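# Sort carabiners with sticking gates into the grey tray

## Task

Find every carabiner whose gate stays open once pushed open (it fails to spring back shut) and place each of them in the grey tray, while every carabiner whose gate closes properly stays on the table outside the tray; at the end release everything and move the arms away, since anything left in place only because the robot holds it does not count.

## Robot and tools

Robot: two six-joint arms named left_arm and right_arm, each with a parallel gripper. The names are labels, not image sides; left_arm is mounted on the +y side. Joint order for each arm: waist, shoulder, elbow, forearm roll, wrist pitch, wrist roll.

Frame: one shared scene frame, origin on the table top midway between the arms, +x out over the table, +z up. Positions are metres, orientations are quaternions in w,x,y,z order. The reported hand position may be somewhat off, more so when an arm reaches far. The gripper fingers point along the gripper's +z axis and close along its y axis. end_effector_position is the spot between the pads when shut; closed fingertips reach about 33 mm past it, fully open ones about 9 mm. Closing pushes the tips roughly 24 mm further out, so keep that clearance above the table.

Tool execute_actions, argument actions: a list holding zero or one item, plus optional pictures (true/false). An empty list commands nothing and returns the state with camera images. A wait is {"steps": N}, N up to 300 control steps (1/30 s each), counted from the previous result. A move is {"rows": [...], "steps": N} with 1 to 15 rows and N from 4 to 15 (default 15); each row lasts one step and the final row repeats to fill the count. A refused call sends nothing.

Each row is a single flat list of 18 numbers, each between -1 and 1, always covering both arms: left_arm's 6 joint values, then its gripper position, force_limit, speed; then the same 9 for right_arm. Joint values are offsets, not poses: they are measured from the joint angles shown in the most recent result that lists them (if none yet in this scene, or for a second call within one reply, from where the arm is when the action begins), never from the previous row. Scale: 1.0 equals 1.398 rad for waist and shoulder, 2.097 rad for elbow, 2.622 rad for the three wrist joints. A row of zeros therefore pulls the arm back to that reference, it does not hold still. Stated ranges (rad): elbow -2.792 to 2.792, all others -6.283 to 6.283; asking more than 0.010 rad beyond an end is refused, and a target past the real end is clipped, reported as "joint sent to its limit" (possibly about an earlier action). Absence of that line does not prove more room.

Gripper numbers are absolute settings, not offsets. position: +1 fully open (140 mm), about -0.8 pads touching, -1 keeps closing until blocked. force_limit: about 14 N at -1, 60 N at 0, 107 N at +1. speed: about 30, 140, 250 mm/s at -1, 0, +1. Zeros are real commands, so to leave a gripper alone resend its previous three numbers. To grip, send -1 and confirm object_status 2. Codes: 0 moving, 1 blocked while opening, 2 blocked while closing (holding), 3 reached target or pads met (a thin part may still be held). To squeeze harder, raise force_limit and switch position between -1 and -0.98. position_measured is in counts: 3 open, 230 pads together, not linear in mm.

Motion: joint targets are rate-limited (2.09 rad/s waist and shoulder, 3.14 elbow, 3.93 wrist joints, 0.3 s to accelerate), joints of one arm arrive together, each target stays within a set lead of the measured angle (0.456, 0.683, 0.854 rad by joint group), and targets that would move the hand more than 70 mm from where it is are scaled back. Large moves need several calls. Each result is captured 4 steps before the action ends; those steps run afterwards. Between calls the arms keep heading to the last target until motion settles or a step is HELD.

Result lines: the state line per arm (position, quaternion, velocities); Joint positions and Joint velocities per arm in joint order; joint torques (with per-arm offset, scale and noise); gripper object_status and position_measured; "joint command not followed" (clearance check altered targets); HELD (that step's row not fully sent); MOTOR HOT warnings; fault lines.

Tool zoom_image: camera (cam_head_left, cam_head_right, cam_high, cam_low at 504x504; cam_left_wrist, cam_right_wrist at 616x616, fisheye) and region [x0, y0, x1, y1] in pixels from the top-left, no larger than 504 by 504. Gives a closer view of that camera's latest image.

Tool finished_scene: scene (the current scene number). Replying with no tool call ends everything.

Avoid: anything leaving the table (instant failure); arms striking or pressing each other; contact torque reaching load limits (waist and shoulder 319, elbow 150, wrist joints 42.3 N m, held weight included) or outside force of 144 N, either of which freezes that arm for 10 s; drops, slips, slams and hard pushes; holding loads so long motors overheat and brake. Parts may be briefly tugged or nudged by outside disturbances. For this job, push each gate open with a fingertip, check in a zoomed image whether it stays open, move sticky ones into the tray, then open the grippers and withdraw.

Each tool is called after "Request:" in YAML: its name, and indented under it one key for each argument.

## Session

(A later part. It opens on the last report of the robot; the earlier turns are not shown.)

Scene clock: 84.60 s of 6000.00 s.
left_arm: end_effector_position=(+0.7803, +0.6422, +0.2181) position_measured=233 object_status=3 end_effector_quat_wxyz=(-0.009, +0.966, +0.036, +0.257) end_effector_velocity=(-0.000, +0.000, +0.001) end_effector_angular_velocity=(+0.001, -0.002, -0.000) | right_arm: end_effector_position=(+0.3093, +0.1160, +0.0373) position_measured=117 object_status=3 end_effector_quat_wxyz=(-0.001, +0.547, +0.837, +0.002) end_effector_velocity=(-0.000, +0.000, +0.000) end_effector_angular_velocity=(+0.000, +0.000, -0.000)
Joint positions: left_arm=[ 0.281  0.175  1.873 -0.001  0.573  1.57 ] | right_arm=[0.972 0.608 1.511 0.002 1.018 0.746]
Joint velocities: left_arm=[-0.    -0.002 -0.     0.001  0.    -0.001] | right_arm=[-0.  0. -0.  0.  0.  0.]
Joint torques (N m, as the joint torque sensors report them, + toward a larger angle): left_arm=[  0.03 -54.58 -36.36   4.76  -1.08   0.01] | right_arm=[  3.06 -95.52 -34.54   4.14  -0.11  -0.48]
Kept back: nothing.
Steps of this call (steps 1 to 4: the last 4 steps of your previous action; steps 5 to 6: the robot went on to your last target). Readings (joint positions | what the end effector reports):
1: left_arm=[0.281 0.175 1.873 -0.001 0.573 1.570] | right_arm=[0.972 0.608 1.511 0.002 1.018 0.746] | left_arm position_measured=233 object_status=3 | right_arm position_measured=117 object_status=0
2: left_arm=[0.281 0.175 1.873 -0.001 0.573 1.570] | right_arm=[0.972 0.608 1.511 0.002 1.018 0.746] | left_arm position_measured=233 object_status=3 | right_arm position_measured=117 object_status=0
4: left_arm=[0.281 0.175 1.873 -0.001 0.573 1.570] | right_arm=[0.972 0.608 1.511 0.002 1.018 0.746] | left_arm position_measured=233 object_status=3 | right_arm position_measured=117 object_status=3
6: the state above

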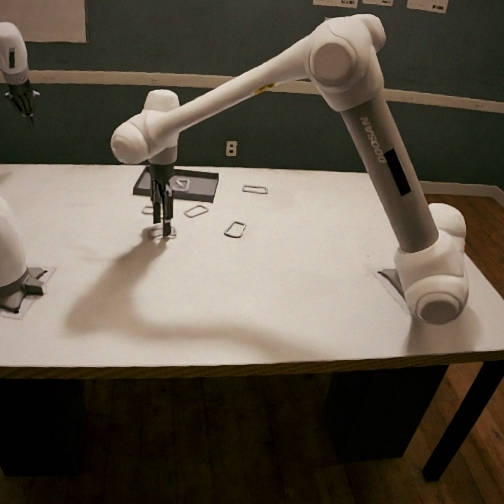

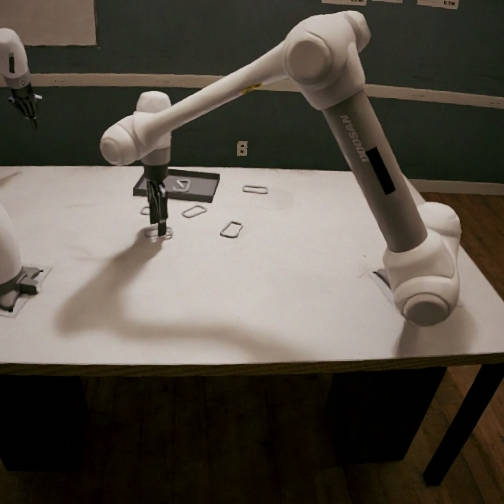

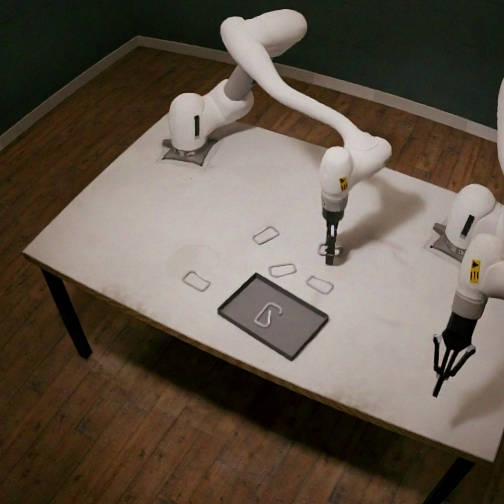

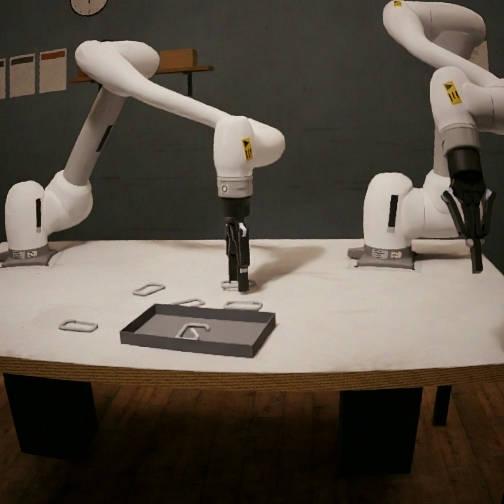

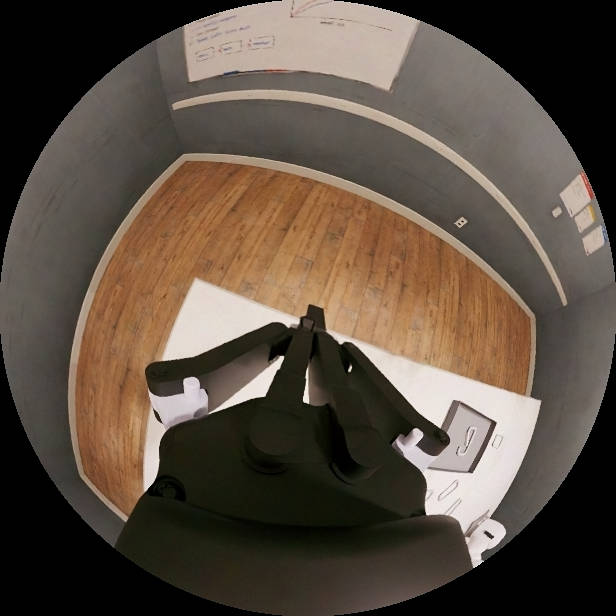

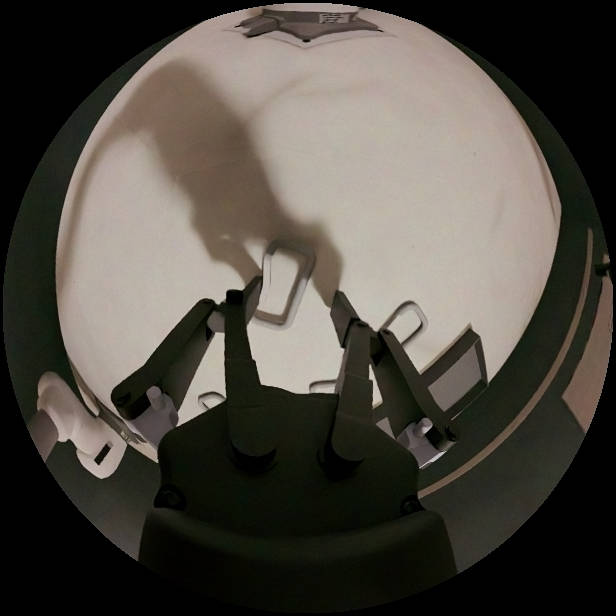

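Request:
execute_actions:
  actions:
    - {"rows":[[0,0,0,0,0,0,-1,0,0.5,0,-0.02,-0.006,0,0.009,0,0.1,-0.4,0.3]],"steps":15}
  pictures: true

Request:
zoom_image:
  camera: "cam_right_wrist"
  region: [200,180,420,400]

Scene clock: 85.13 s of 6000.00 s.
left_arm: end_effector_position=(+0.7803, +0.6422, +0.2181) position_measured=233 object_status=3 end_effector_quat_wxyz=(-0.009, +0.966, +0.036, +0.257) end_effector_velocity=(-0.000, +0.000, +0.000) end_effector_angular_velocity=(-0.000, -0.000, +0.000) | right_arm: end_effector_position=(+0.3104, +0.1184, +0.0662) position_measured=117 object_status=3 end_effector_quat_wxyz=(-0.002, +0.547, +0.837, +0.010) end_effector_velocity=(+0.000, +0.000, +0.004) end_effector_angular_velocity=(+0.002, -0.000, -0.001)
Joint positions: left_arm=[ 0.281  0.175  1.873 -0.001  0.573  1.57 ] | right_arm=[0.972 0.58  1.499 0.002 1.041 0.746]
Joint velocities: left_arm=[ 0.001 -0.    -0.    -0.001 -0.     0.001] | right_arm=[-0.    -0.003 -0.002  0.001  0.003  0.   ]
Joint torques (N m, as the joint torque sensors report them, + toward a larger angle): left_arm=[ -0.24 -55.64 -36.52   4.69  -1.08   0.05] | right_arm=[  3.2  -96.03 -34.33   4.06  -0.33  -0.4 ]
Steps of this call (steps 1 to 5: the robot went on to your last target; steps 6 to 16: the first 11 steps of this action). Readings (joint positions | what the end effector reports):
6: left_arm=[0.281 0.175 1.873 -0.001 0.573 1.570] | right_arm=[0.972 0.608 1.511 0.002 1.018 0.746] | left_arm position_measured=233 object_status=3 | right_arm position_measured=117 object_status=3
7: left_arm=[0.281 0.175 1.873 -0.001 0.573 1.570] | right_arm=[0.972 0.606 1.511 0.002 1.021 0.746] | left_arm position_measured=233 object_status=3 | right_arm position_measured=117 object_status=3
9: left_arm=[0.281 0.175 1.873 -0.001 0.573 1.570] | right_arm=[0.972 0.590 1.503 0.002 1.033 0.746] | left_arm position_measured=233 object_status=3 | right_arm position_measured=117 object_status=3
13: left_arm=[0.281 0.175 1.873 -0.001 0.573 1.570] | right_arm=[0.972 0.581 1.499 0.002 1.041 0.746] | left_arm position_measured=233 object_status=3 | right_arm position_measured=117 object_status=3
16: the state above

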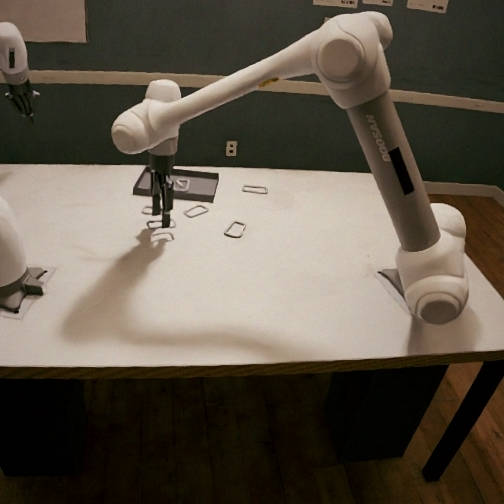

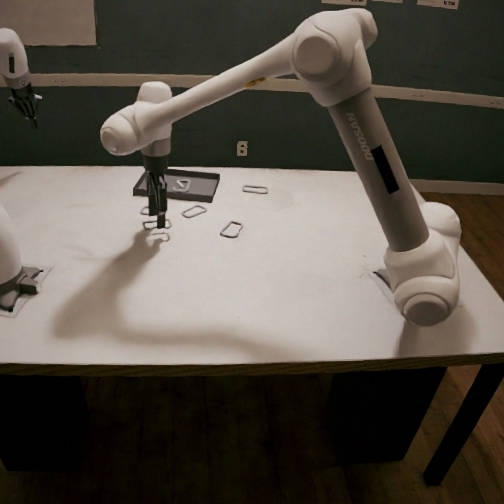

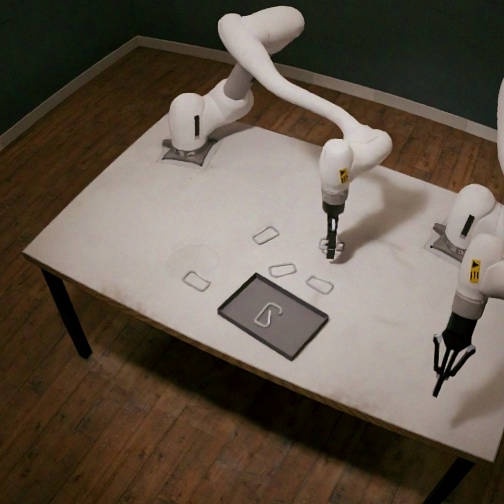

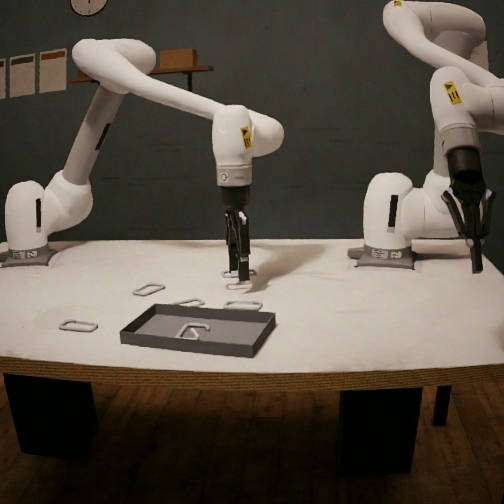

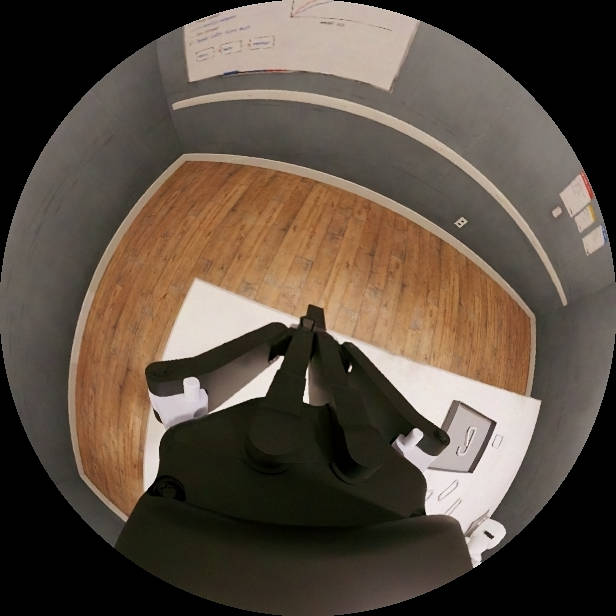

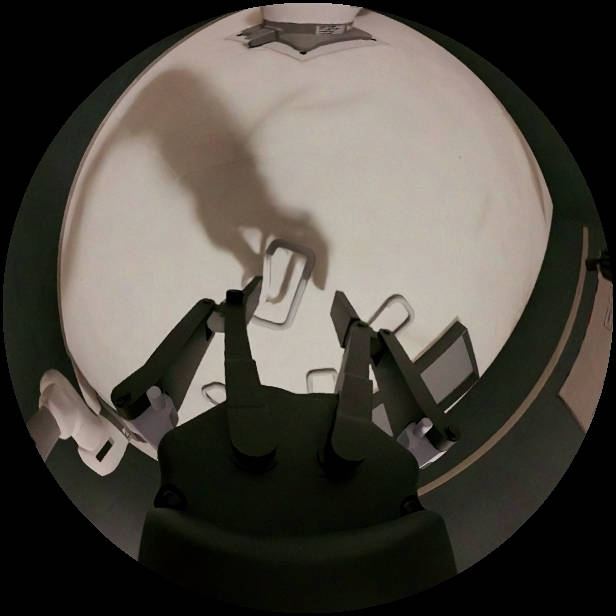

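Region (200, 180, 420, 400) of cam_right_wrist's 616x616 image, scaled by 2.291, with more detail than that image has.

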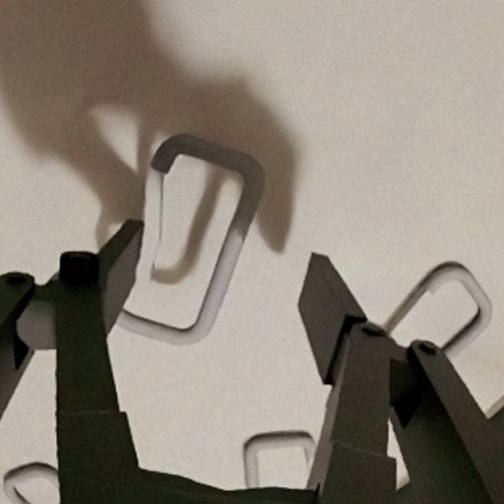

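Request:
execute_actions:
  actions:
    - {"rows":[[0,0,0,0,0,0,-1,0,0.5,0,0.0085,0.0025,0,-0.004,0,0.1,-0.4,0.3]],"steps":12}
  pictures: false

Request:
execute_actions:
  actions:
    - {"rows":[[0,0,0,0,0,0,-1,0,0.5,0,0,0,0,0,0,-0.3,-0.4,-0.5]],"steps":15}
  pictures: false

Request:
execute_actions:
  actions:
    - {"steps":10}
  pictures: true

Request:
zoom_image:
  camera: "cam_right_wrist"
  region: [200,180,420,400]

Scene clock: 85.63 s of 6000.00 s.
left_arm: end_effector_position=(+0.7803, +0.6422, +0.2181) position_measured=233 object_status=3 end_effector_quat_wxyz=(-0.009, +0.966, +0.036, +0.257) end_effector_velocity=(-0.000, +0.000, +0.002) end_effector_angular_velocity=(+0.001, -0.002, +0.000) | right_arm: end_effector_position=(+0.3101, +0.1177, +0.0545) position_measured=117 object_status=3 end_effector_quat_wxyz=(-0.002, +0.547, +0.837, +0.007) end_effector_velocity=(-0.000, -0.000, -0.008) end_effector_angular_velocity=(-0.003, +0.001, -0.000)
Joint positions: left_arm=[ 0.281  0.175  1.873 -0.001  0.573  1.57 ] | right_arm=[0.972 0.592 1.504 0.002 1.031 0.746]
Joint velocities: left_arm=[ 0.    -0.002 -0.     0.001 -0.    -0.001] | right_arm=[-0.     0.008  0.003  0.    -0.007 -0.   ]
Joint torques (N m, as the joint torque sensors report them, + toward a larger angle): left_arm=[ -0.17 -54.59 -36.6    4.81  -1.09   0.  ] | right_arm=[  3.27 -95.16 -35.24   3.98  -0.27  -0.24]
Steps of this call (steps 1 to 4: the last 4 steps of your previous action; steps 5 to 7: the robot went on to your last target; steps 8 to 15: the first 8 steps of this action). Readings (joint positions | what the end effector reports):
8: left_arm=[0.281 0.175 1.873 -0.001 0.573 1.570] | right_arm=[0.972 0.580 1.499 0.002 1.042 0.746] | left_arm position_measured=233 object_status=3 | right_arm position_measured=117 object_status=3
9: left_arm=[0.281 0.175 1.873 -0.001 0.573 1.570] | right_arm=[0.972 0.582 1.499 0.002 1.040 0.746] | left_arm position_measured=233 object_status=3 | right_arm position_measured=117 object_status=3
11: left_arm=[0.281 0.175 1.873 -0.001 0.573 1.570] | right_arm=[0.972 0.589 1.503 0.002 1.034 0.746] | left_arm position_measured=233 object_status=3 | right_arm position_measured=117 object_status=3
15: the state above

Scene clock: 86.13 s of 6000.00 s.
left_arm: end_effector_position=(+0.7803, +0.6422, +0.2181) position_measured=233 object_status=3 end_effector_quat_wxyz=(-0.009, +0.966, +0.036, +0.257) end_effector_velocity=(+0.000, -0.001, +0.001) end_effector_angular_velocity=(-0.001, -0.001, +0.000) | right_arm: end_effector_position=(+0.3100, +0.1177, +0.0539) position_measured=160 object_status=0 end_effector_quat_wxyz=(-0.002, +0.547, +0.837, +0.007) end_effector_velocity=(-0.000, +0.000, +0.001) end_effector_angular_velocity=(+0.001, +0.001, -0.000)
Joint positions: left_arm=[ 0.281  0.175  1.873 -0.001  0.573  1.57 ] | right_arm=[0.972 0.592 1.504 0.002 1.031 0.746]
Joint velocities: left_arm=[-0.001 -0.001 -0.    -0.     0.    -0.001] | right_arm=[ 0.    -0.001  0.     0.001  0.     0.   ]
Joint torques (N m, as the joint torque sensors report them, + toward a larger angle): left_arm=[ -0.22 -55.44 -36.68   4.71  -1.16   0.02] | right_arm=[  3.26 -95.31 -35.3    4.07   0.15   0.05]
Steps of this call (steps 1 to 4: the last 4 steps of your previous action; steps 5 to 15: the first 11 steps of this action, its rows measured from where the robot was after step 4). Readings (joint positions | what the end effector reports):
4: left_arm=[0.281 0.175 1.873 -0.001 0.573 1.570] | right_arm=[0.972 0.592 1.504 0.002 1.031 0.746] | left_arm position_measured=233 object_status=3 | right_arm position_measured=117 object_status=3
5: left_arm=[0.281 0.175 1.873 -0.001 0.573 1.570] | right_arm=[0.972 0.592 1.504 0.002 1.031 0.746] | left_arm position_measured=233 object_status=3 | right_arm position_measured=117 object_status=0
6: left_arm=[0.281 0.175 1.873 -0.001 0.573 1.570] | right_arm=[0.972 0.592 1.504 0.002 1.031 0.746] | left_arm position_measured=233 object_status=3 | right_arm position_measured=118 object_status=0
8: left_arm=[0.281 0.175 1.873 -0.001 0.573 1.570] | right_arm=[0.972 0.592 1.504 0.002 1.031 0.746] | left_arm position_measured=233 object_status=3 | right_arm position_measured=127 object_status=0
12: left_arm=[0.281 0.175 1.873 -0.001 0.573 1.570] | right_arm=[0.972 0.592 1.504 0.002 1.031 0.746] | left_arm position_measured=233 object_status=3 | right_arm position_measured=146 object_status=0
15: the state above

Scene clock: 86.47 s of 6000.00 s.
left_arm: end_effector_position=(+0.7803, +0.6422, +0.2181) position_measured=233 object_status=3 end_effector_quat_wxyz=(-0.009, +0.966, +0.036, +0.257) end_effector_velocity=(-0.000, +0.003, +0.001) end_effector_angular_velocity=(+0.001, -0.001, +0.004) | right_arm: end_effector_position=(+0.3100, +0.1177, +0.0539) position_measured=167 object_status=3 end_effector_quat_wxyz=(-0.002, +0.547, +0.837, +0.007) end_effector_velocity=(-0.000, -0.000, -0.003) end_effector_angular_velocity=(-0.003, +0.002, -0.000)
Joint positions: left_arm=[ 0.281  0.175  1.873 -0.001  0.573  1.57 ] | right_arm=[0.972 0.592 1.504 0.002 1.031 0.746]
Joint velocities: left_arm=[ 0.004 -0.001  0.     0.001 -0.    -0.   ] | right_arm=[-0.     0.003  0.001  0.    -0.     0.   ]
Joint torques (N m, as the joint torque sensors report them, + toward a larger angle): left_arm=[ -0.1  -55.53 -36.46   4.84  -1.06   0.08] | right_arm=[  3.66 -96.25 -34.29   3.97  -0.25   0.05]
Kept back: nothing.
Steps of this call (steps 1 to 4: the last 4 steps of your previous action; steps 5 to 10: the robot went on to your last target). Readings (joint positions | what the end effector reports):
1: left_arm=[0.281 0.175 1.873 -0.001 0.573 1.570] | right_arm=[0.972 0.592 1.504 0.002 1.031 0.746] | left_arm position_measured=233 object_status=3 | right_arm position_measured=164 object_status=0
2: left_arm=[0.281 0.175 1.873 -0.001 0.573 1.570] | right_arm=[0.972 0.592 1.504 0.002 1.031 0.746] | left_arm position_measured=233 object_status=3 | right_arm position_measured=167 object_status=0
4: left_arm=[0.281 0.175 1.873 -0.001 0.573 1.570] | right_arm=[0.972 0.592 1.504 0.002 1.031 0.746] | left_arm position_measured=233 object_status=3 | right_arm position_measured=167 object_status=0
8: left_arm=[0.281 0.175 1.873 -0.001 0.573 1.570] | right_arm=[0.972 0.592 1.504 0.002 1.031 0.746] | left_arm position_measured=233 object_status=3 | right_arm position_measured=167 object_status=3
10: the state above

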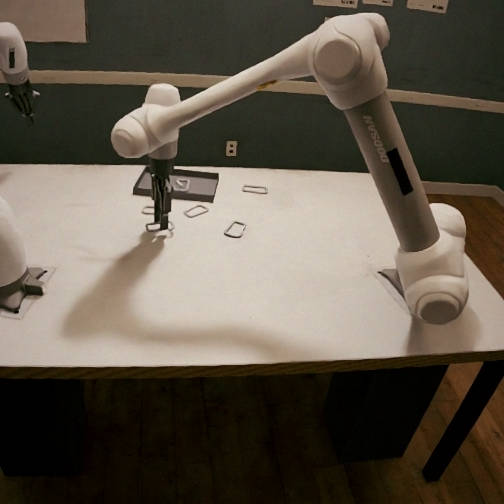

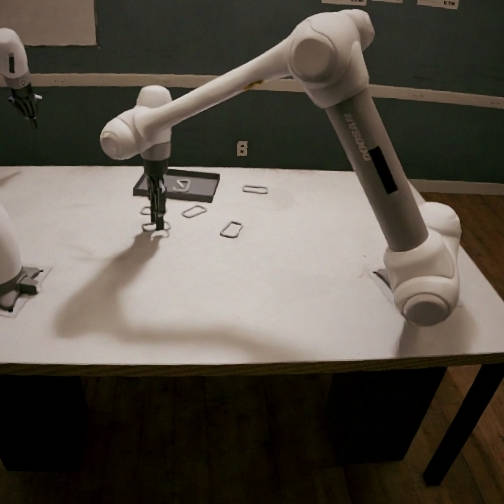

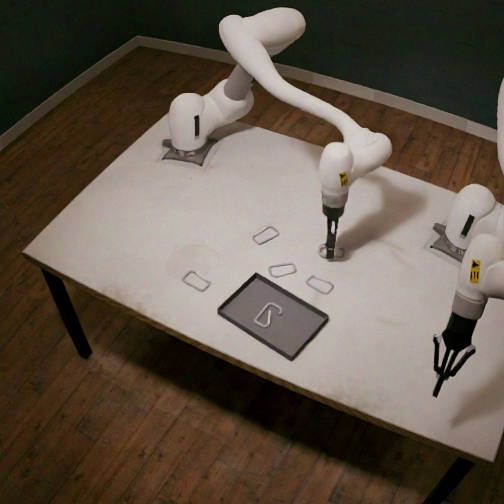

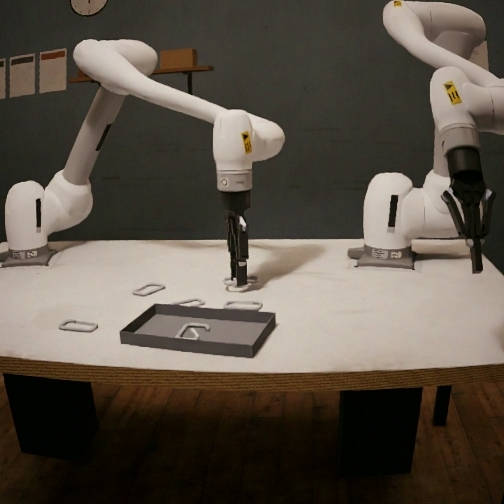

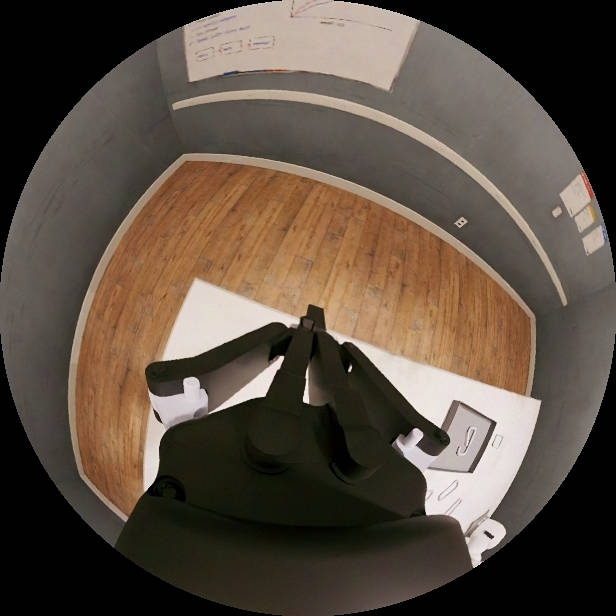

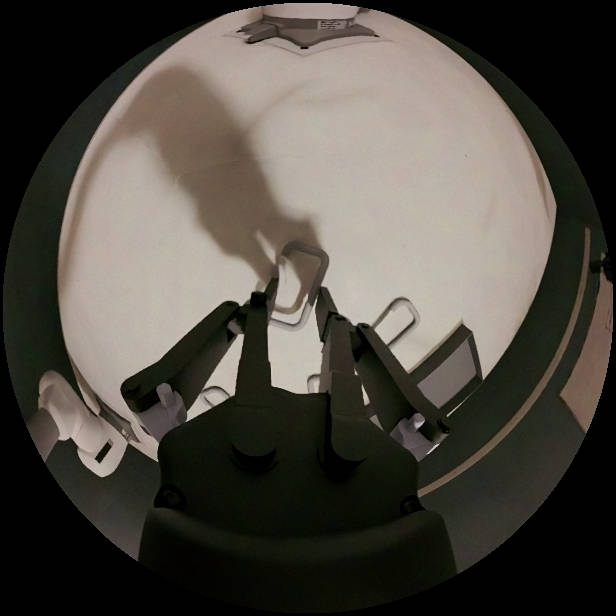

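Region (200, 180, 420, 400) of cam_right_wrist's 616x616 image, scaled by 2.291, with more detail than that image has.

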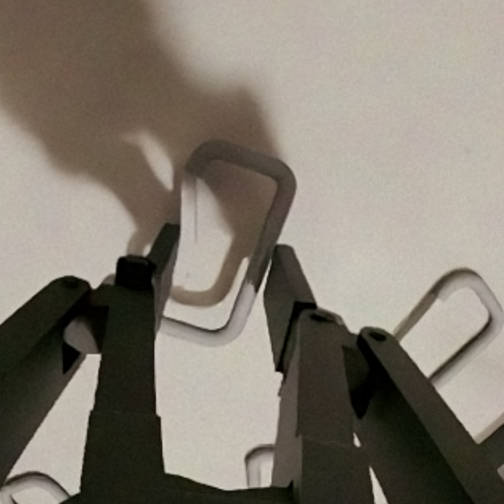

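Request:
execute_actions:
  actions:
    - {"rows":[[0,0,0,0,0,0,-1,0,0.5,0,0,0,0,0,0,-0.4,-0.4,-0.5]],"steps":12}
  pictures: false

Request:
execute_actions:
  actions:
    - {"rows":[[0,0,0,0,0,0,-1,0,0.5,0,-0.01,-0.003,0,0.004,0,0.1,-0.4,1],[0,0,0,0,0,0,-1,0,0.5,0,-0.03,-0.009,0,0.013,0,0.1,-0.4,1]],"steps":15}
  pictures: true

Request:
zoom_image:
  camera: "cam_right_wrist"
  region: [200,180,420,400]

Scene clock: 86.93 s of 6000.00 s.
left_arm: end_effector_position=(+0.7803, +0.6422, +0.2181) position_measured=233 object_status=3 end_effector_quat_wxyz=(-0.009, +0.966, +0.036, +0.257) end_effector_velocity=(+0.000, +0.000, -0.000) end_effector_angular_velocity=(+0.001, +0.000, -0.002) | right_arm: end_effector_position=(+0.3100, +0.1177, +0.0539) position_measured=179 object_status=0 end_effector_quat_wxyz=(-0.002, +0.547, +0.837, +0.007) end_effector_velocity=(-0.000, +0.000, +0.001) end_effector_angular_velocity=(+0.001, +0.000, +0.000)
Joint positions: left_arm=[ 0.281  0.175  1.873 -0.001  0.573  1.57 ] | right_arm=[0.972 0.592 1.504 0.002 1.031 0.746]
Joint velocities: left_arm=[-0.     0.    -0.     0.001 -0.     0.002] | right_arm=[ 0.    -0.001 -0.     0.001 -0.    -0.001]
Joint torques (N m, as the joint torque sensors report them, + toward a larger angle): left_arm=[ -0.69 -54.61 -36.66   4.72  -1.05   0.06] | right_arm=[  1.95 -96.07 -34.6    4.28  -0.25  -0.25]
Steps of this call (steps 1 to 6: the robot went on to your last target; steps 7 to 14: the first 8 steps of this action). Readings (joint positions | what the end effector reports):
7: left_arm=[0.281 0.175 1.873 -0.001 0.573 1.570] | right_arm=[0.972 0.592 1.504 0.002 1.031 0.746] | left_arm position_measured=233 object_status=3 | right_arm position_measured=167 object_status=0
8: left_arm=[0.281 0.175 1.873 -0.001 0.573 1.570] | right_arm=[0.972 0.592 1.504 0.002 1.031 0.746] | left_arm position_measured=233 object_status=3 | right_arm position_measured=169 object_status=0
10: left_arm=[0.281 0.175 1.873 -0.001 0.573 1.570] | right_arm=[0.972 0.592 1.504 0.002 1.031 0.746] | left_arm position_measured=233 object_status=3 | right_arm position_measured=177 object_status=0
14: the state above

Scene clock: 87.43 s of 6000.00 s.
left_arm: end_effector_position=(+0.7803, +0.6422, +0.2181) position_measured=233 object_status=3 end_effector_quat_wxyz=(-0.009, +0.966, +0.036, +0.257) end_effector_velocity=(-0.000, +0.000, +0.000) end_effector_angular_velocity=(-0.000, -0.000, +0.001) | right_arm: end_effector_position=(+0.3113, +0.1205, +0.0974) position_measured=117 object_status=0 end_effector_quat_wxyz=(-0.004, +0.547, +0.837, +0.020) end_effector_velocity=(+0.001, +0.000, +0.010) end_effector_angular_velocity=(+0.006, -0.003, +0.001)
Joint positions: left_arm=[ 0.281  0.175  1.873 -0.001  0.573  1.57 ] | right_arm=[0.972 0.551 1.486 0.002 1.065 0.746]
Joint velocities: left_arm=[-0.    -0.    -0.     0.001  0.    -0.001] | right_arm=[-0.    -0.009 -0.004 -0.001  0.007 -0.   ]
Joint torques (N m, as the joint torque sensors report them, + toward a larger angle): left_arm=[ -0.15 -55.41 -36.65   4.67  -1.11   0.15] | right_arm=[  2.03 -94.45 -34.98   4.12   0.08  -0.3 ]
Steps of this call (steps 1 to 4: the last 4 steps of your previous action; steps 5 to 15: the first 11 steps of this action, its rows measured from where the robot was after step 4). Readings (joint positions | what the end effector reports):
4: left_arm=[0.281 0.175 1.873 -0.001 0.573 1.570] | right_arm=[0.972 0.592 1.504 0.002 1.031 0.746] | left_arm position_measured=233 object_status=3 | right_arm position_measured=179 object_status=3
5: left_arm=[0.281 0.175 1.873 -0.001 0.573 1.570] | right_arm=[0.972 0.592 1.504 0.002 1.031 0.746] | left_arm position_measured=233 object_status=3 | right_arm position_measured=179 object_status=0
6: left_arm=[0.281 0.175 1.873 -0.001 0.573 1.570] | right_arm=[0.972 0.590 1.504 0.002 1.033 0.746] | left_arm position_measured=233 object_status=3 | right_arm position_measured=174 object_status=0
8: left_arm=[0.281 0.175 1.873 -0.001 0.573 1.570] | right_arm=[0.972 0.573 1.495 0.002 1.047 0.746] | left_arm position_measured=233 object_status=3 | right_arm position_measured=148 object_status=0
12: left_arm=[0.281 0.175 1.873 -0.001 0.573 1.570] | right_arm=[0.972 0.553 1.486 0.002 1.063 0.746] | left_arm position_measured=233 object_status=3 | right_arm position_measured=117 object_status=0
15: the state above

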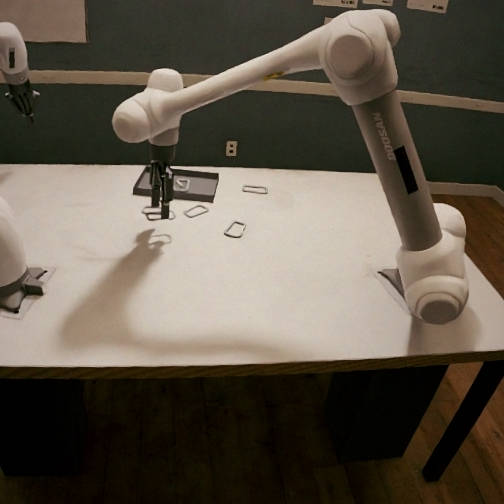

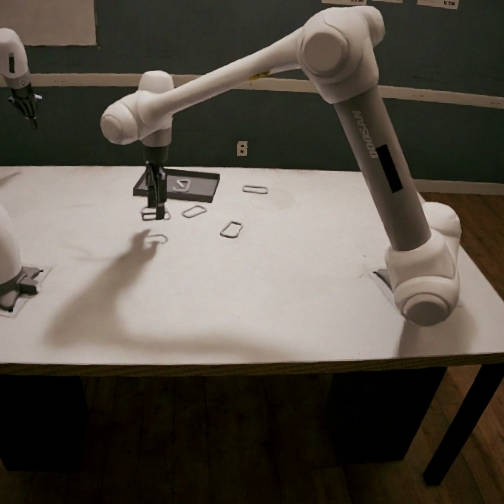

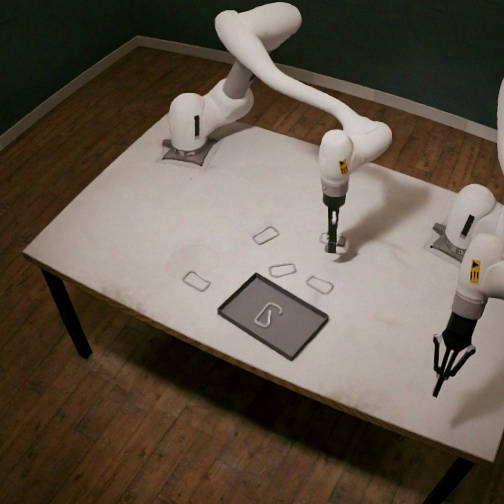

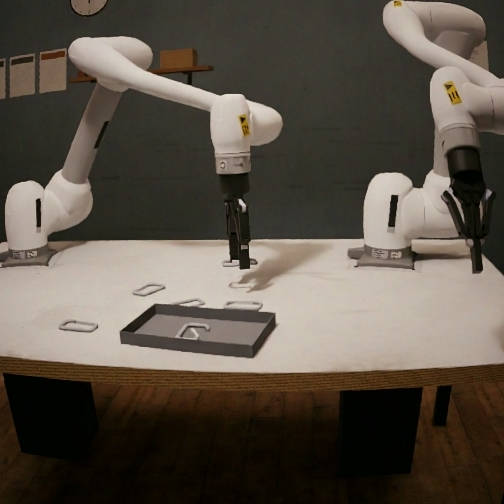

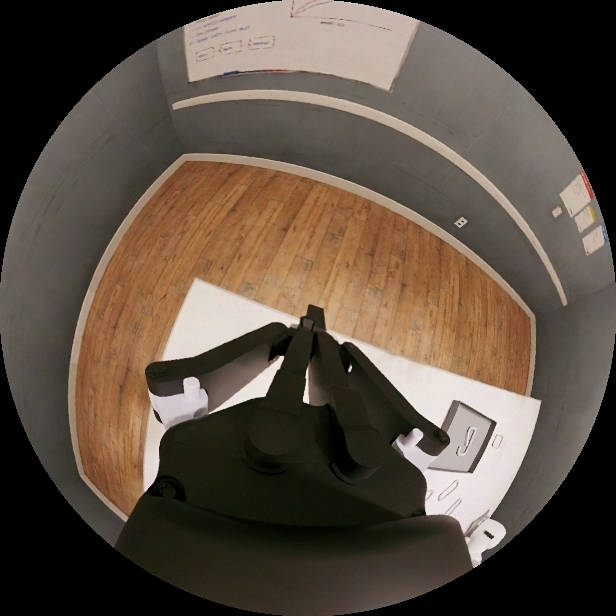

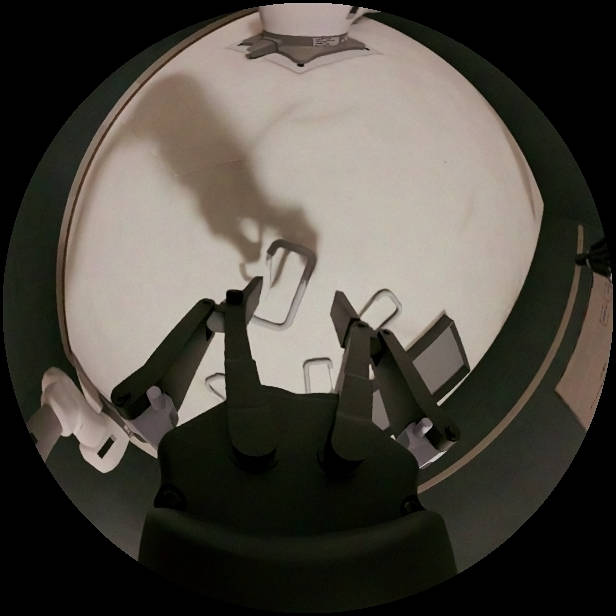

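Region (200, 180, 420, 400) of cam_right_wrist's 616x616 image, scaled by 2.291, with more detail than that image has.

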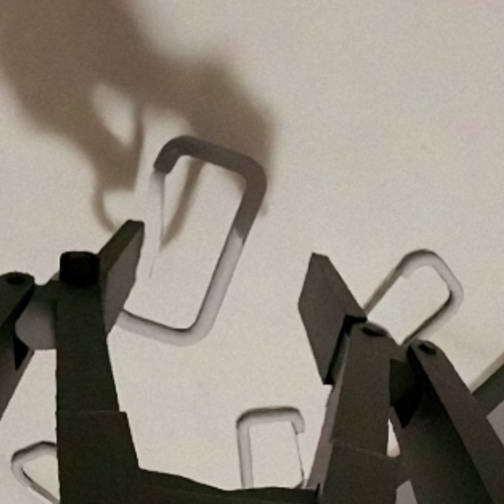

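Request:
execute_actions:
  actions:
    - {"rows":[[0,0,0,0,0,0,-1,0,0.5,-0.299,-0.1145,0.117,0,-0.0175,0.133,0.1,-0.4,1]],"steps":15}
  pictures: false

Request:
execute_actions:
  actions:
    - {"steps":16}
  pictures: true

Scene clock: 89.47 s of 6000.00 s.
left_arm: end_effector_position=(+0.7803, +0.6422, +0.2181) position_measured=233 object_status=3 end_effector_quat_wxyz=(-0.009, +0.966, +0.036, +0.257) end_effector_velocity=(-0.000, -0.000, +0.002) end_effector_angular_velocity=(+0.000, -0.002, -0.000) | right_arm: end_effector_position=(+0.4035, +0.0276, +0.1004) position_measured=117 object_status=3 end_effector_quat_wxyz=(-0.003, +0.659, +0.752, +0.013) end_effector_velocity=(+0.269, -0.325, +0.004) end_effector_angular_velocity=(-0.036, +0.035, -0.923)
Joint positions: left_arm=[ 0.281  0.175  1.873 -0.001  0.573  1.57 ] | right_arm=[0.818 0.492 1.575 0.002 1.048 0.874]
Joint velocities: left_arm=[-0.    -0.002 -0.     0.001  0.    -0.001] | right_arm=[-0.505 -0.191  0.296 -0.001 -0.056  0.419]
Joint torques (N m, as the joint torque sensors report them, + toward a larger angle): left_arm=[  0.02 -55.17 -36.21   4.65  -1.07   0.  ] | right_arm=[  2.84 -88.4  -34.35   3.97   0.22  -0.05]
Steps of this call (steps 1 to 4: the last 4 steps of your previous action; steps 5 to 15: the robot went on to your last target; steps 16 to 50: nothing new was sent; steps 51 to 61: the first 11 steps of this action). Readings (joint positions | what the end effector reports):
51: left_arm=[0.281 0.175 1.873 -0.001 0.573 1.570] | right_arm=[0.972 0.550 1.485 0.002 1.065 0.746] | left_arm position_measured=233 object_status=3 | right_arm position_measured=117 object_status=3
52: left_arm=[0.281 0.175 1.873 -0.001 0.573 1.570] | right_arm=[0.968 0.549 1.487 0.002 1.065 0.749] | left_arm position_measured=233 object_status=3 | right_arm position_measured=117 object_status=3
54: left_arm=[0.281 0.175 1.873 -0.001 0.573 1.570] | right_arm=[0.940 0.538 1.504 0.002 1.062 0.773] | left_arm position_measured=233 object_status=3 | right_arm position_measured=117 object_status=3
58: left_arm=[0.281 0.175 1.873 -0.001 0.573 1.570] | right_arm=[0.869 0.511 1.546 0.002 1.054 0.831] | left_arm position_measured=233 object_status=3 | right_arm position_measured=117 object_status=3
61: the state above

Scene clock: 90.00 s of 6000.00 s.
left_arm: end_effector_position=(+0.7803, +0.6422, +0.2181) position_measured=233 object_status=3 end_effector_quat_wxyz=(-0.009, +0.966, +0.036, +0.257) end_effector_velocity=(-0.000, -0.000, +0.000) end_effector_angular_velocity=(+0.001, -0.001, -0.002) | right_arm: end_effector_position=(+0.5092, -0.1494, +0.1006) position_measured=117 object_status=3 end_effector_quat_wxyz=(-0.001, +0.817, +0.576, +0.001) end_effector_velocity=(+0.038, -0.093, -0.002) end_effector_angular_velocity=(-0.009, +0.010, -0.238)
Joint positions: left_arm=[ 0.281  0.175  1.873 -0.001  0.573  1.57 ] | right_arm=[0.56  0.393 1.727 0.002 1.019 1.089]
Joint velocities: left_arm=[-0.    -0.001  0.     0.     0.     0.002] | right_arm=[-0.131 -0.049  0.077 -0.    -0.015  0.107]
Joint torques (N m, as the joint torque sensors report them, + toward a larger angle): left_arm=[ -0.6  -54.74 -36.65   4.65  -1.11   0.06] | right_arm=[ 22.06 -74.08 -36.06   4.46  -0.32  -0.62]
Kept back: nothing.
Steps of this call (steps 1 to 4: the last 4 steps of your previous action; steps 5 to 16: the robot went on to your last target). Readings (joint positions | what the end effector reports):
1: left_arm=[0.281 0.175 1.873 -0.001 0.573 1.570] | right_arm=[0.801 0.485 1.585 0.002 1.046 0.888] | left_arm position_measured=233 object_status=3 | right_arm position_measured=117 object_status=3
2: left_arm=[0.281 0.175 1.873 -0.001 0.573 1.570] | right_arm=[0.784 0.479 1.596 0.002 1.044 0.902] | left_arm position_measured=233 object_status=3 | right_arm position_measured=117 object_status=3
4: left_arm=[0.281 0.175 1.873 -0.001 0.573 1.570] | right_arm=[0.749 0.466 1.616 0.002 1.041 0.931] | left_arm position_measured=233 object_status=3 | right_arm position_measured=117 object_status=3
8: left_arm=[0.281 0.175 1.873 -0.001 0.573 1.570] | right_arm=[0.679 0.439 1.657 0.002 1.033 0.990] | left_arm position_measured=233 object_status=3 | right_arm position_measured=117 object_status=3
16: the state above

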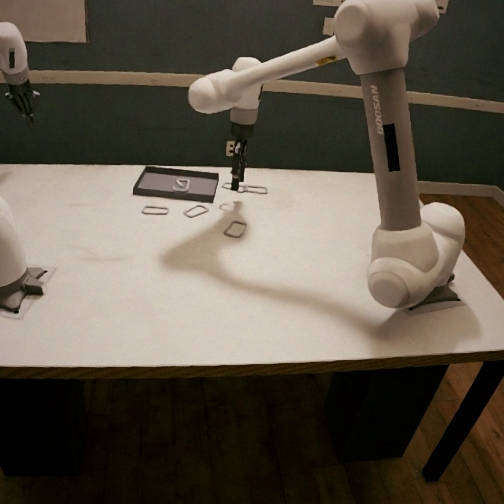

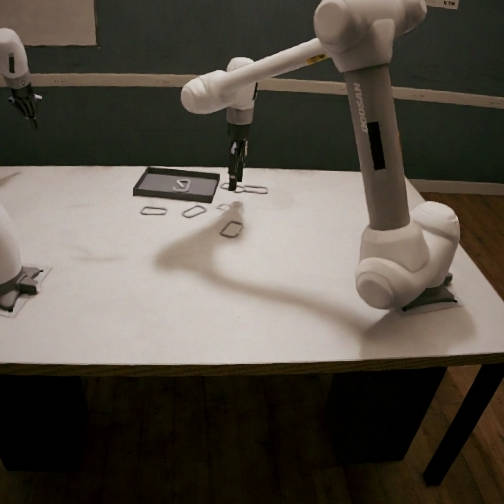

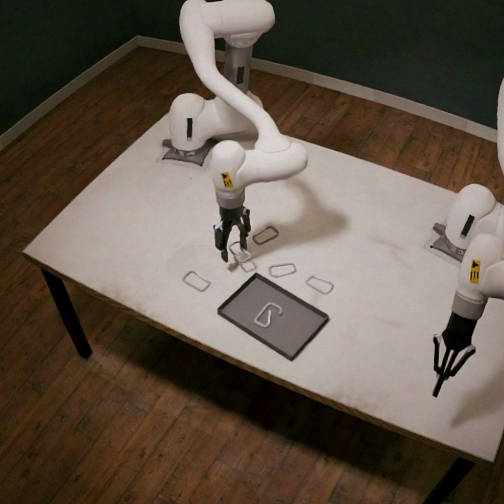

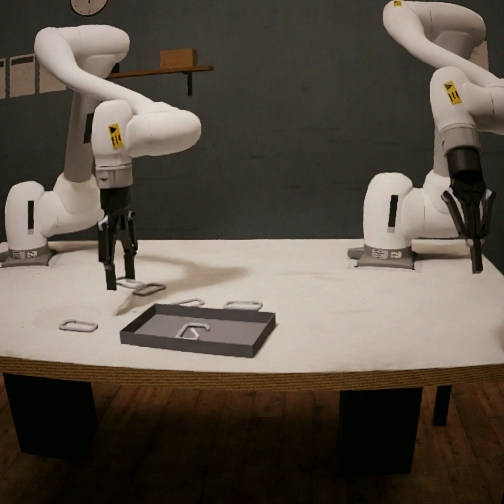

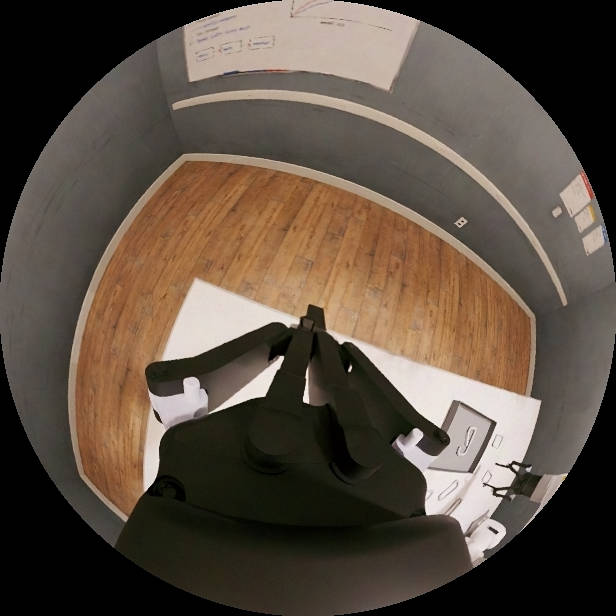

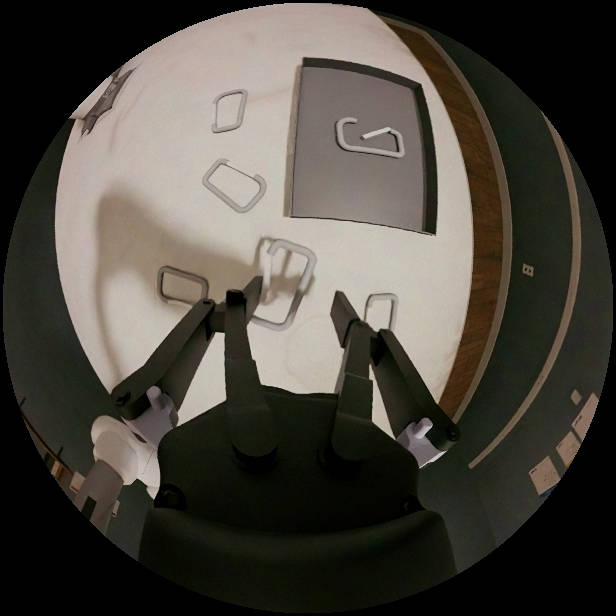

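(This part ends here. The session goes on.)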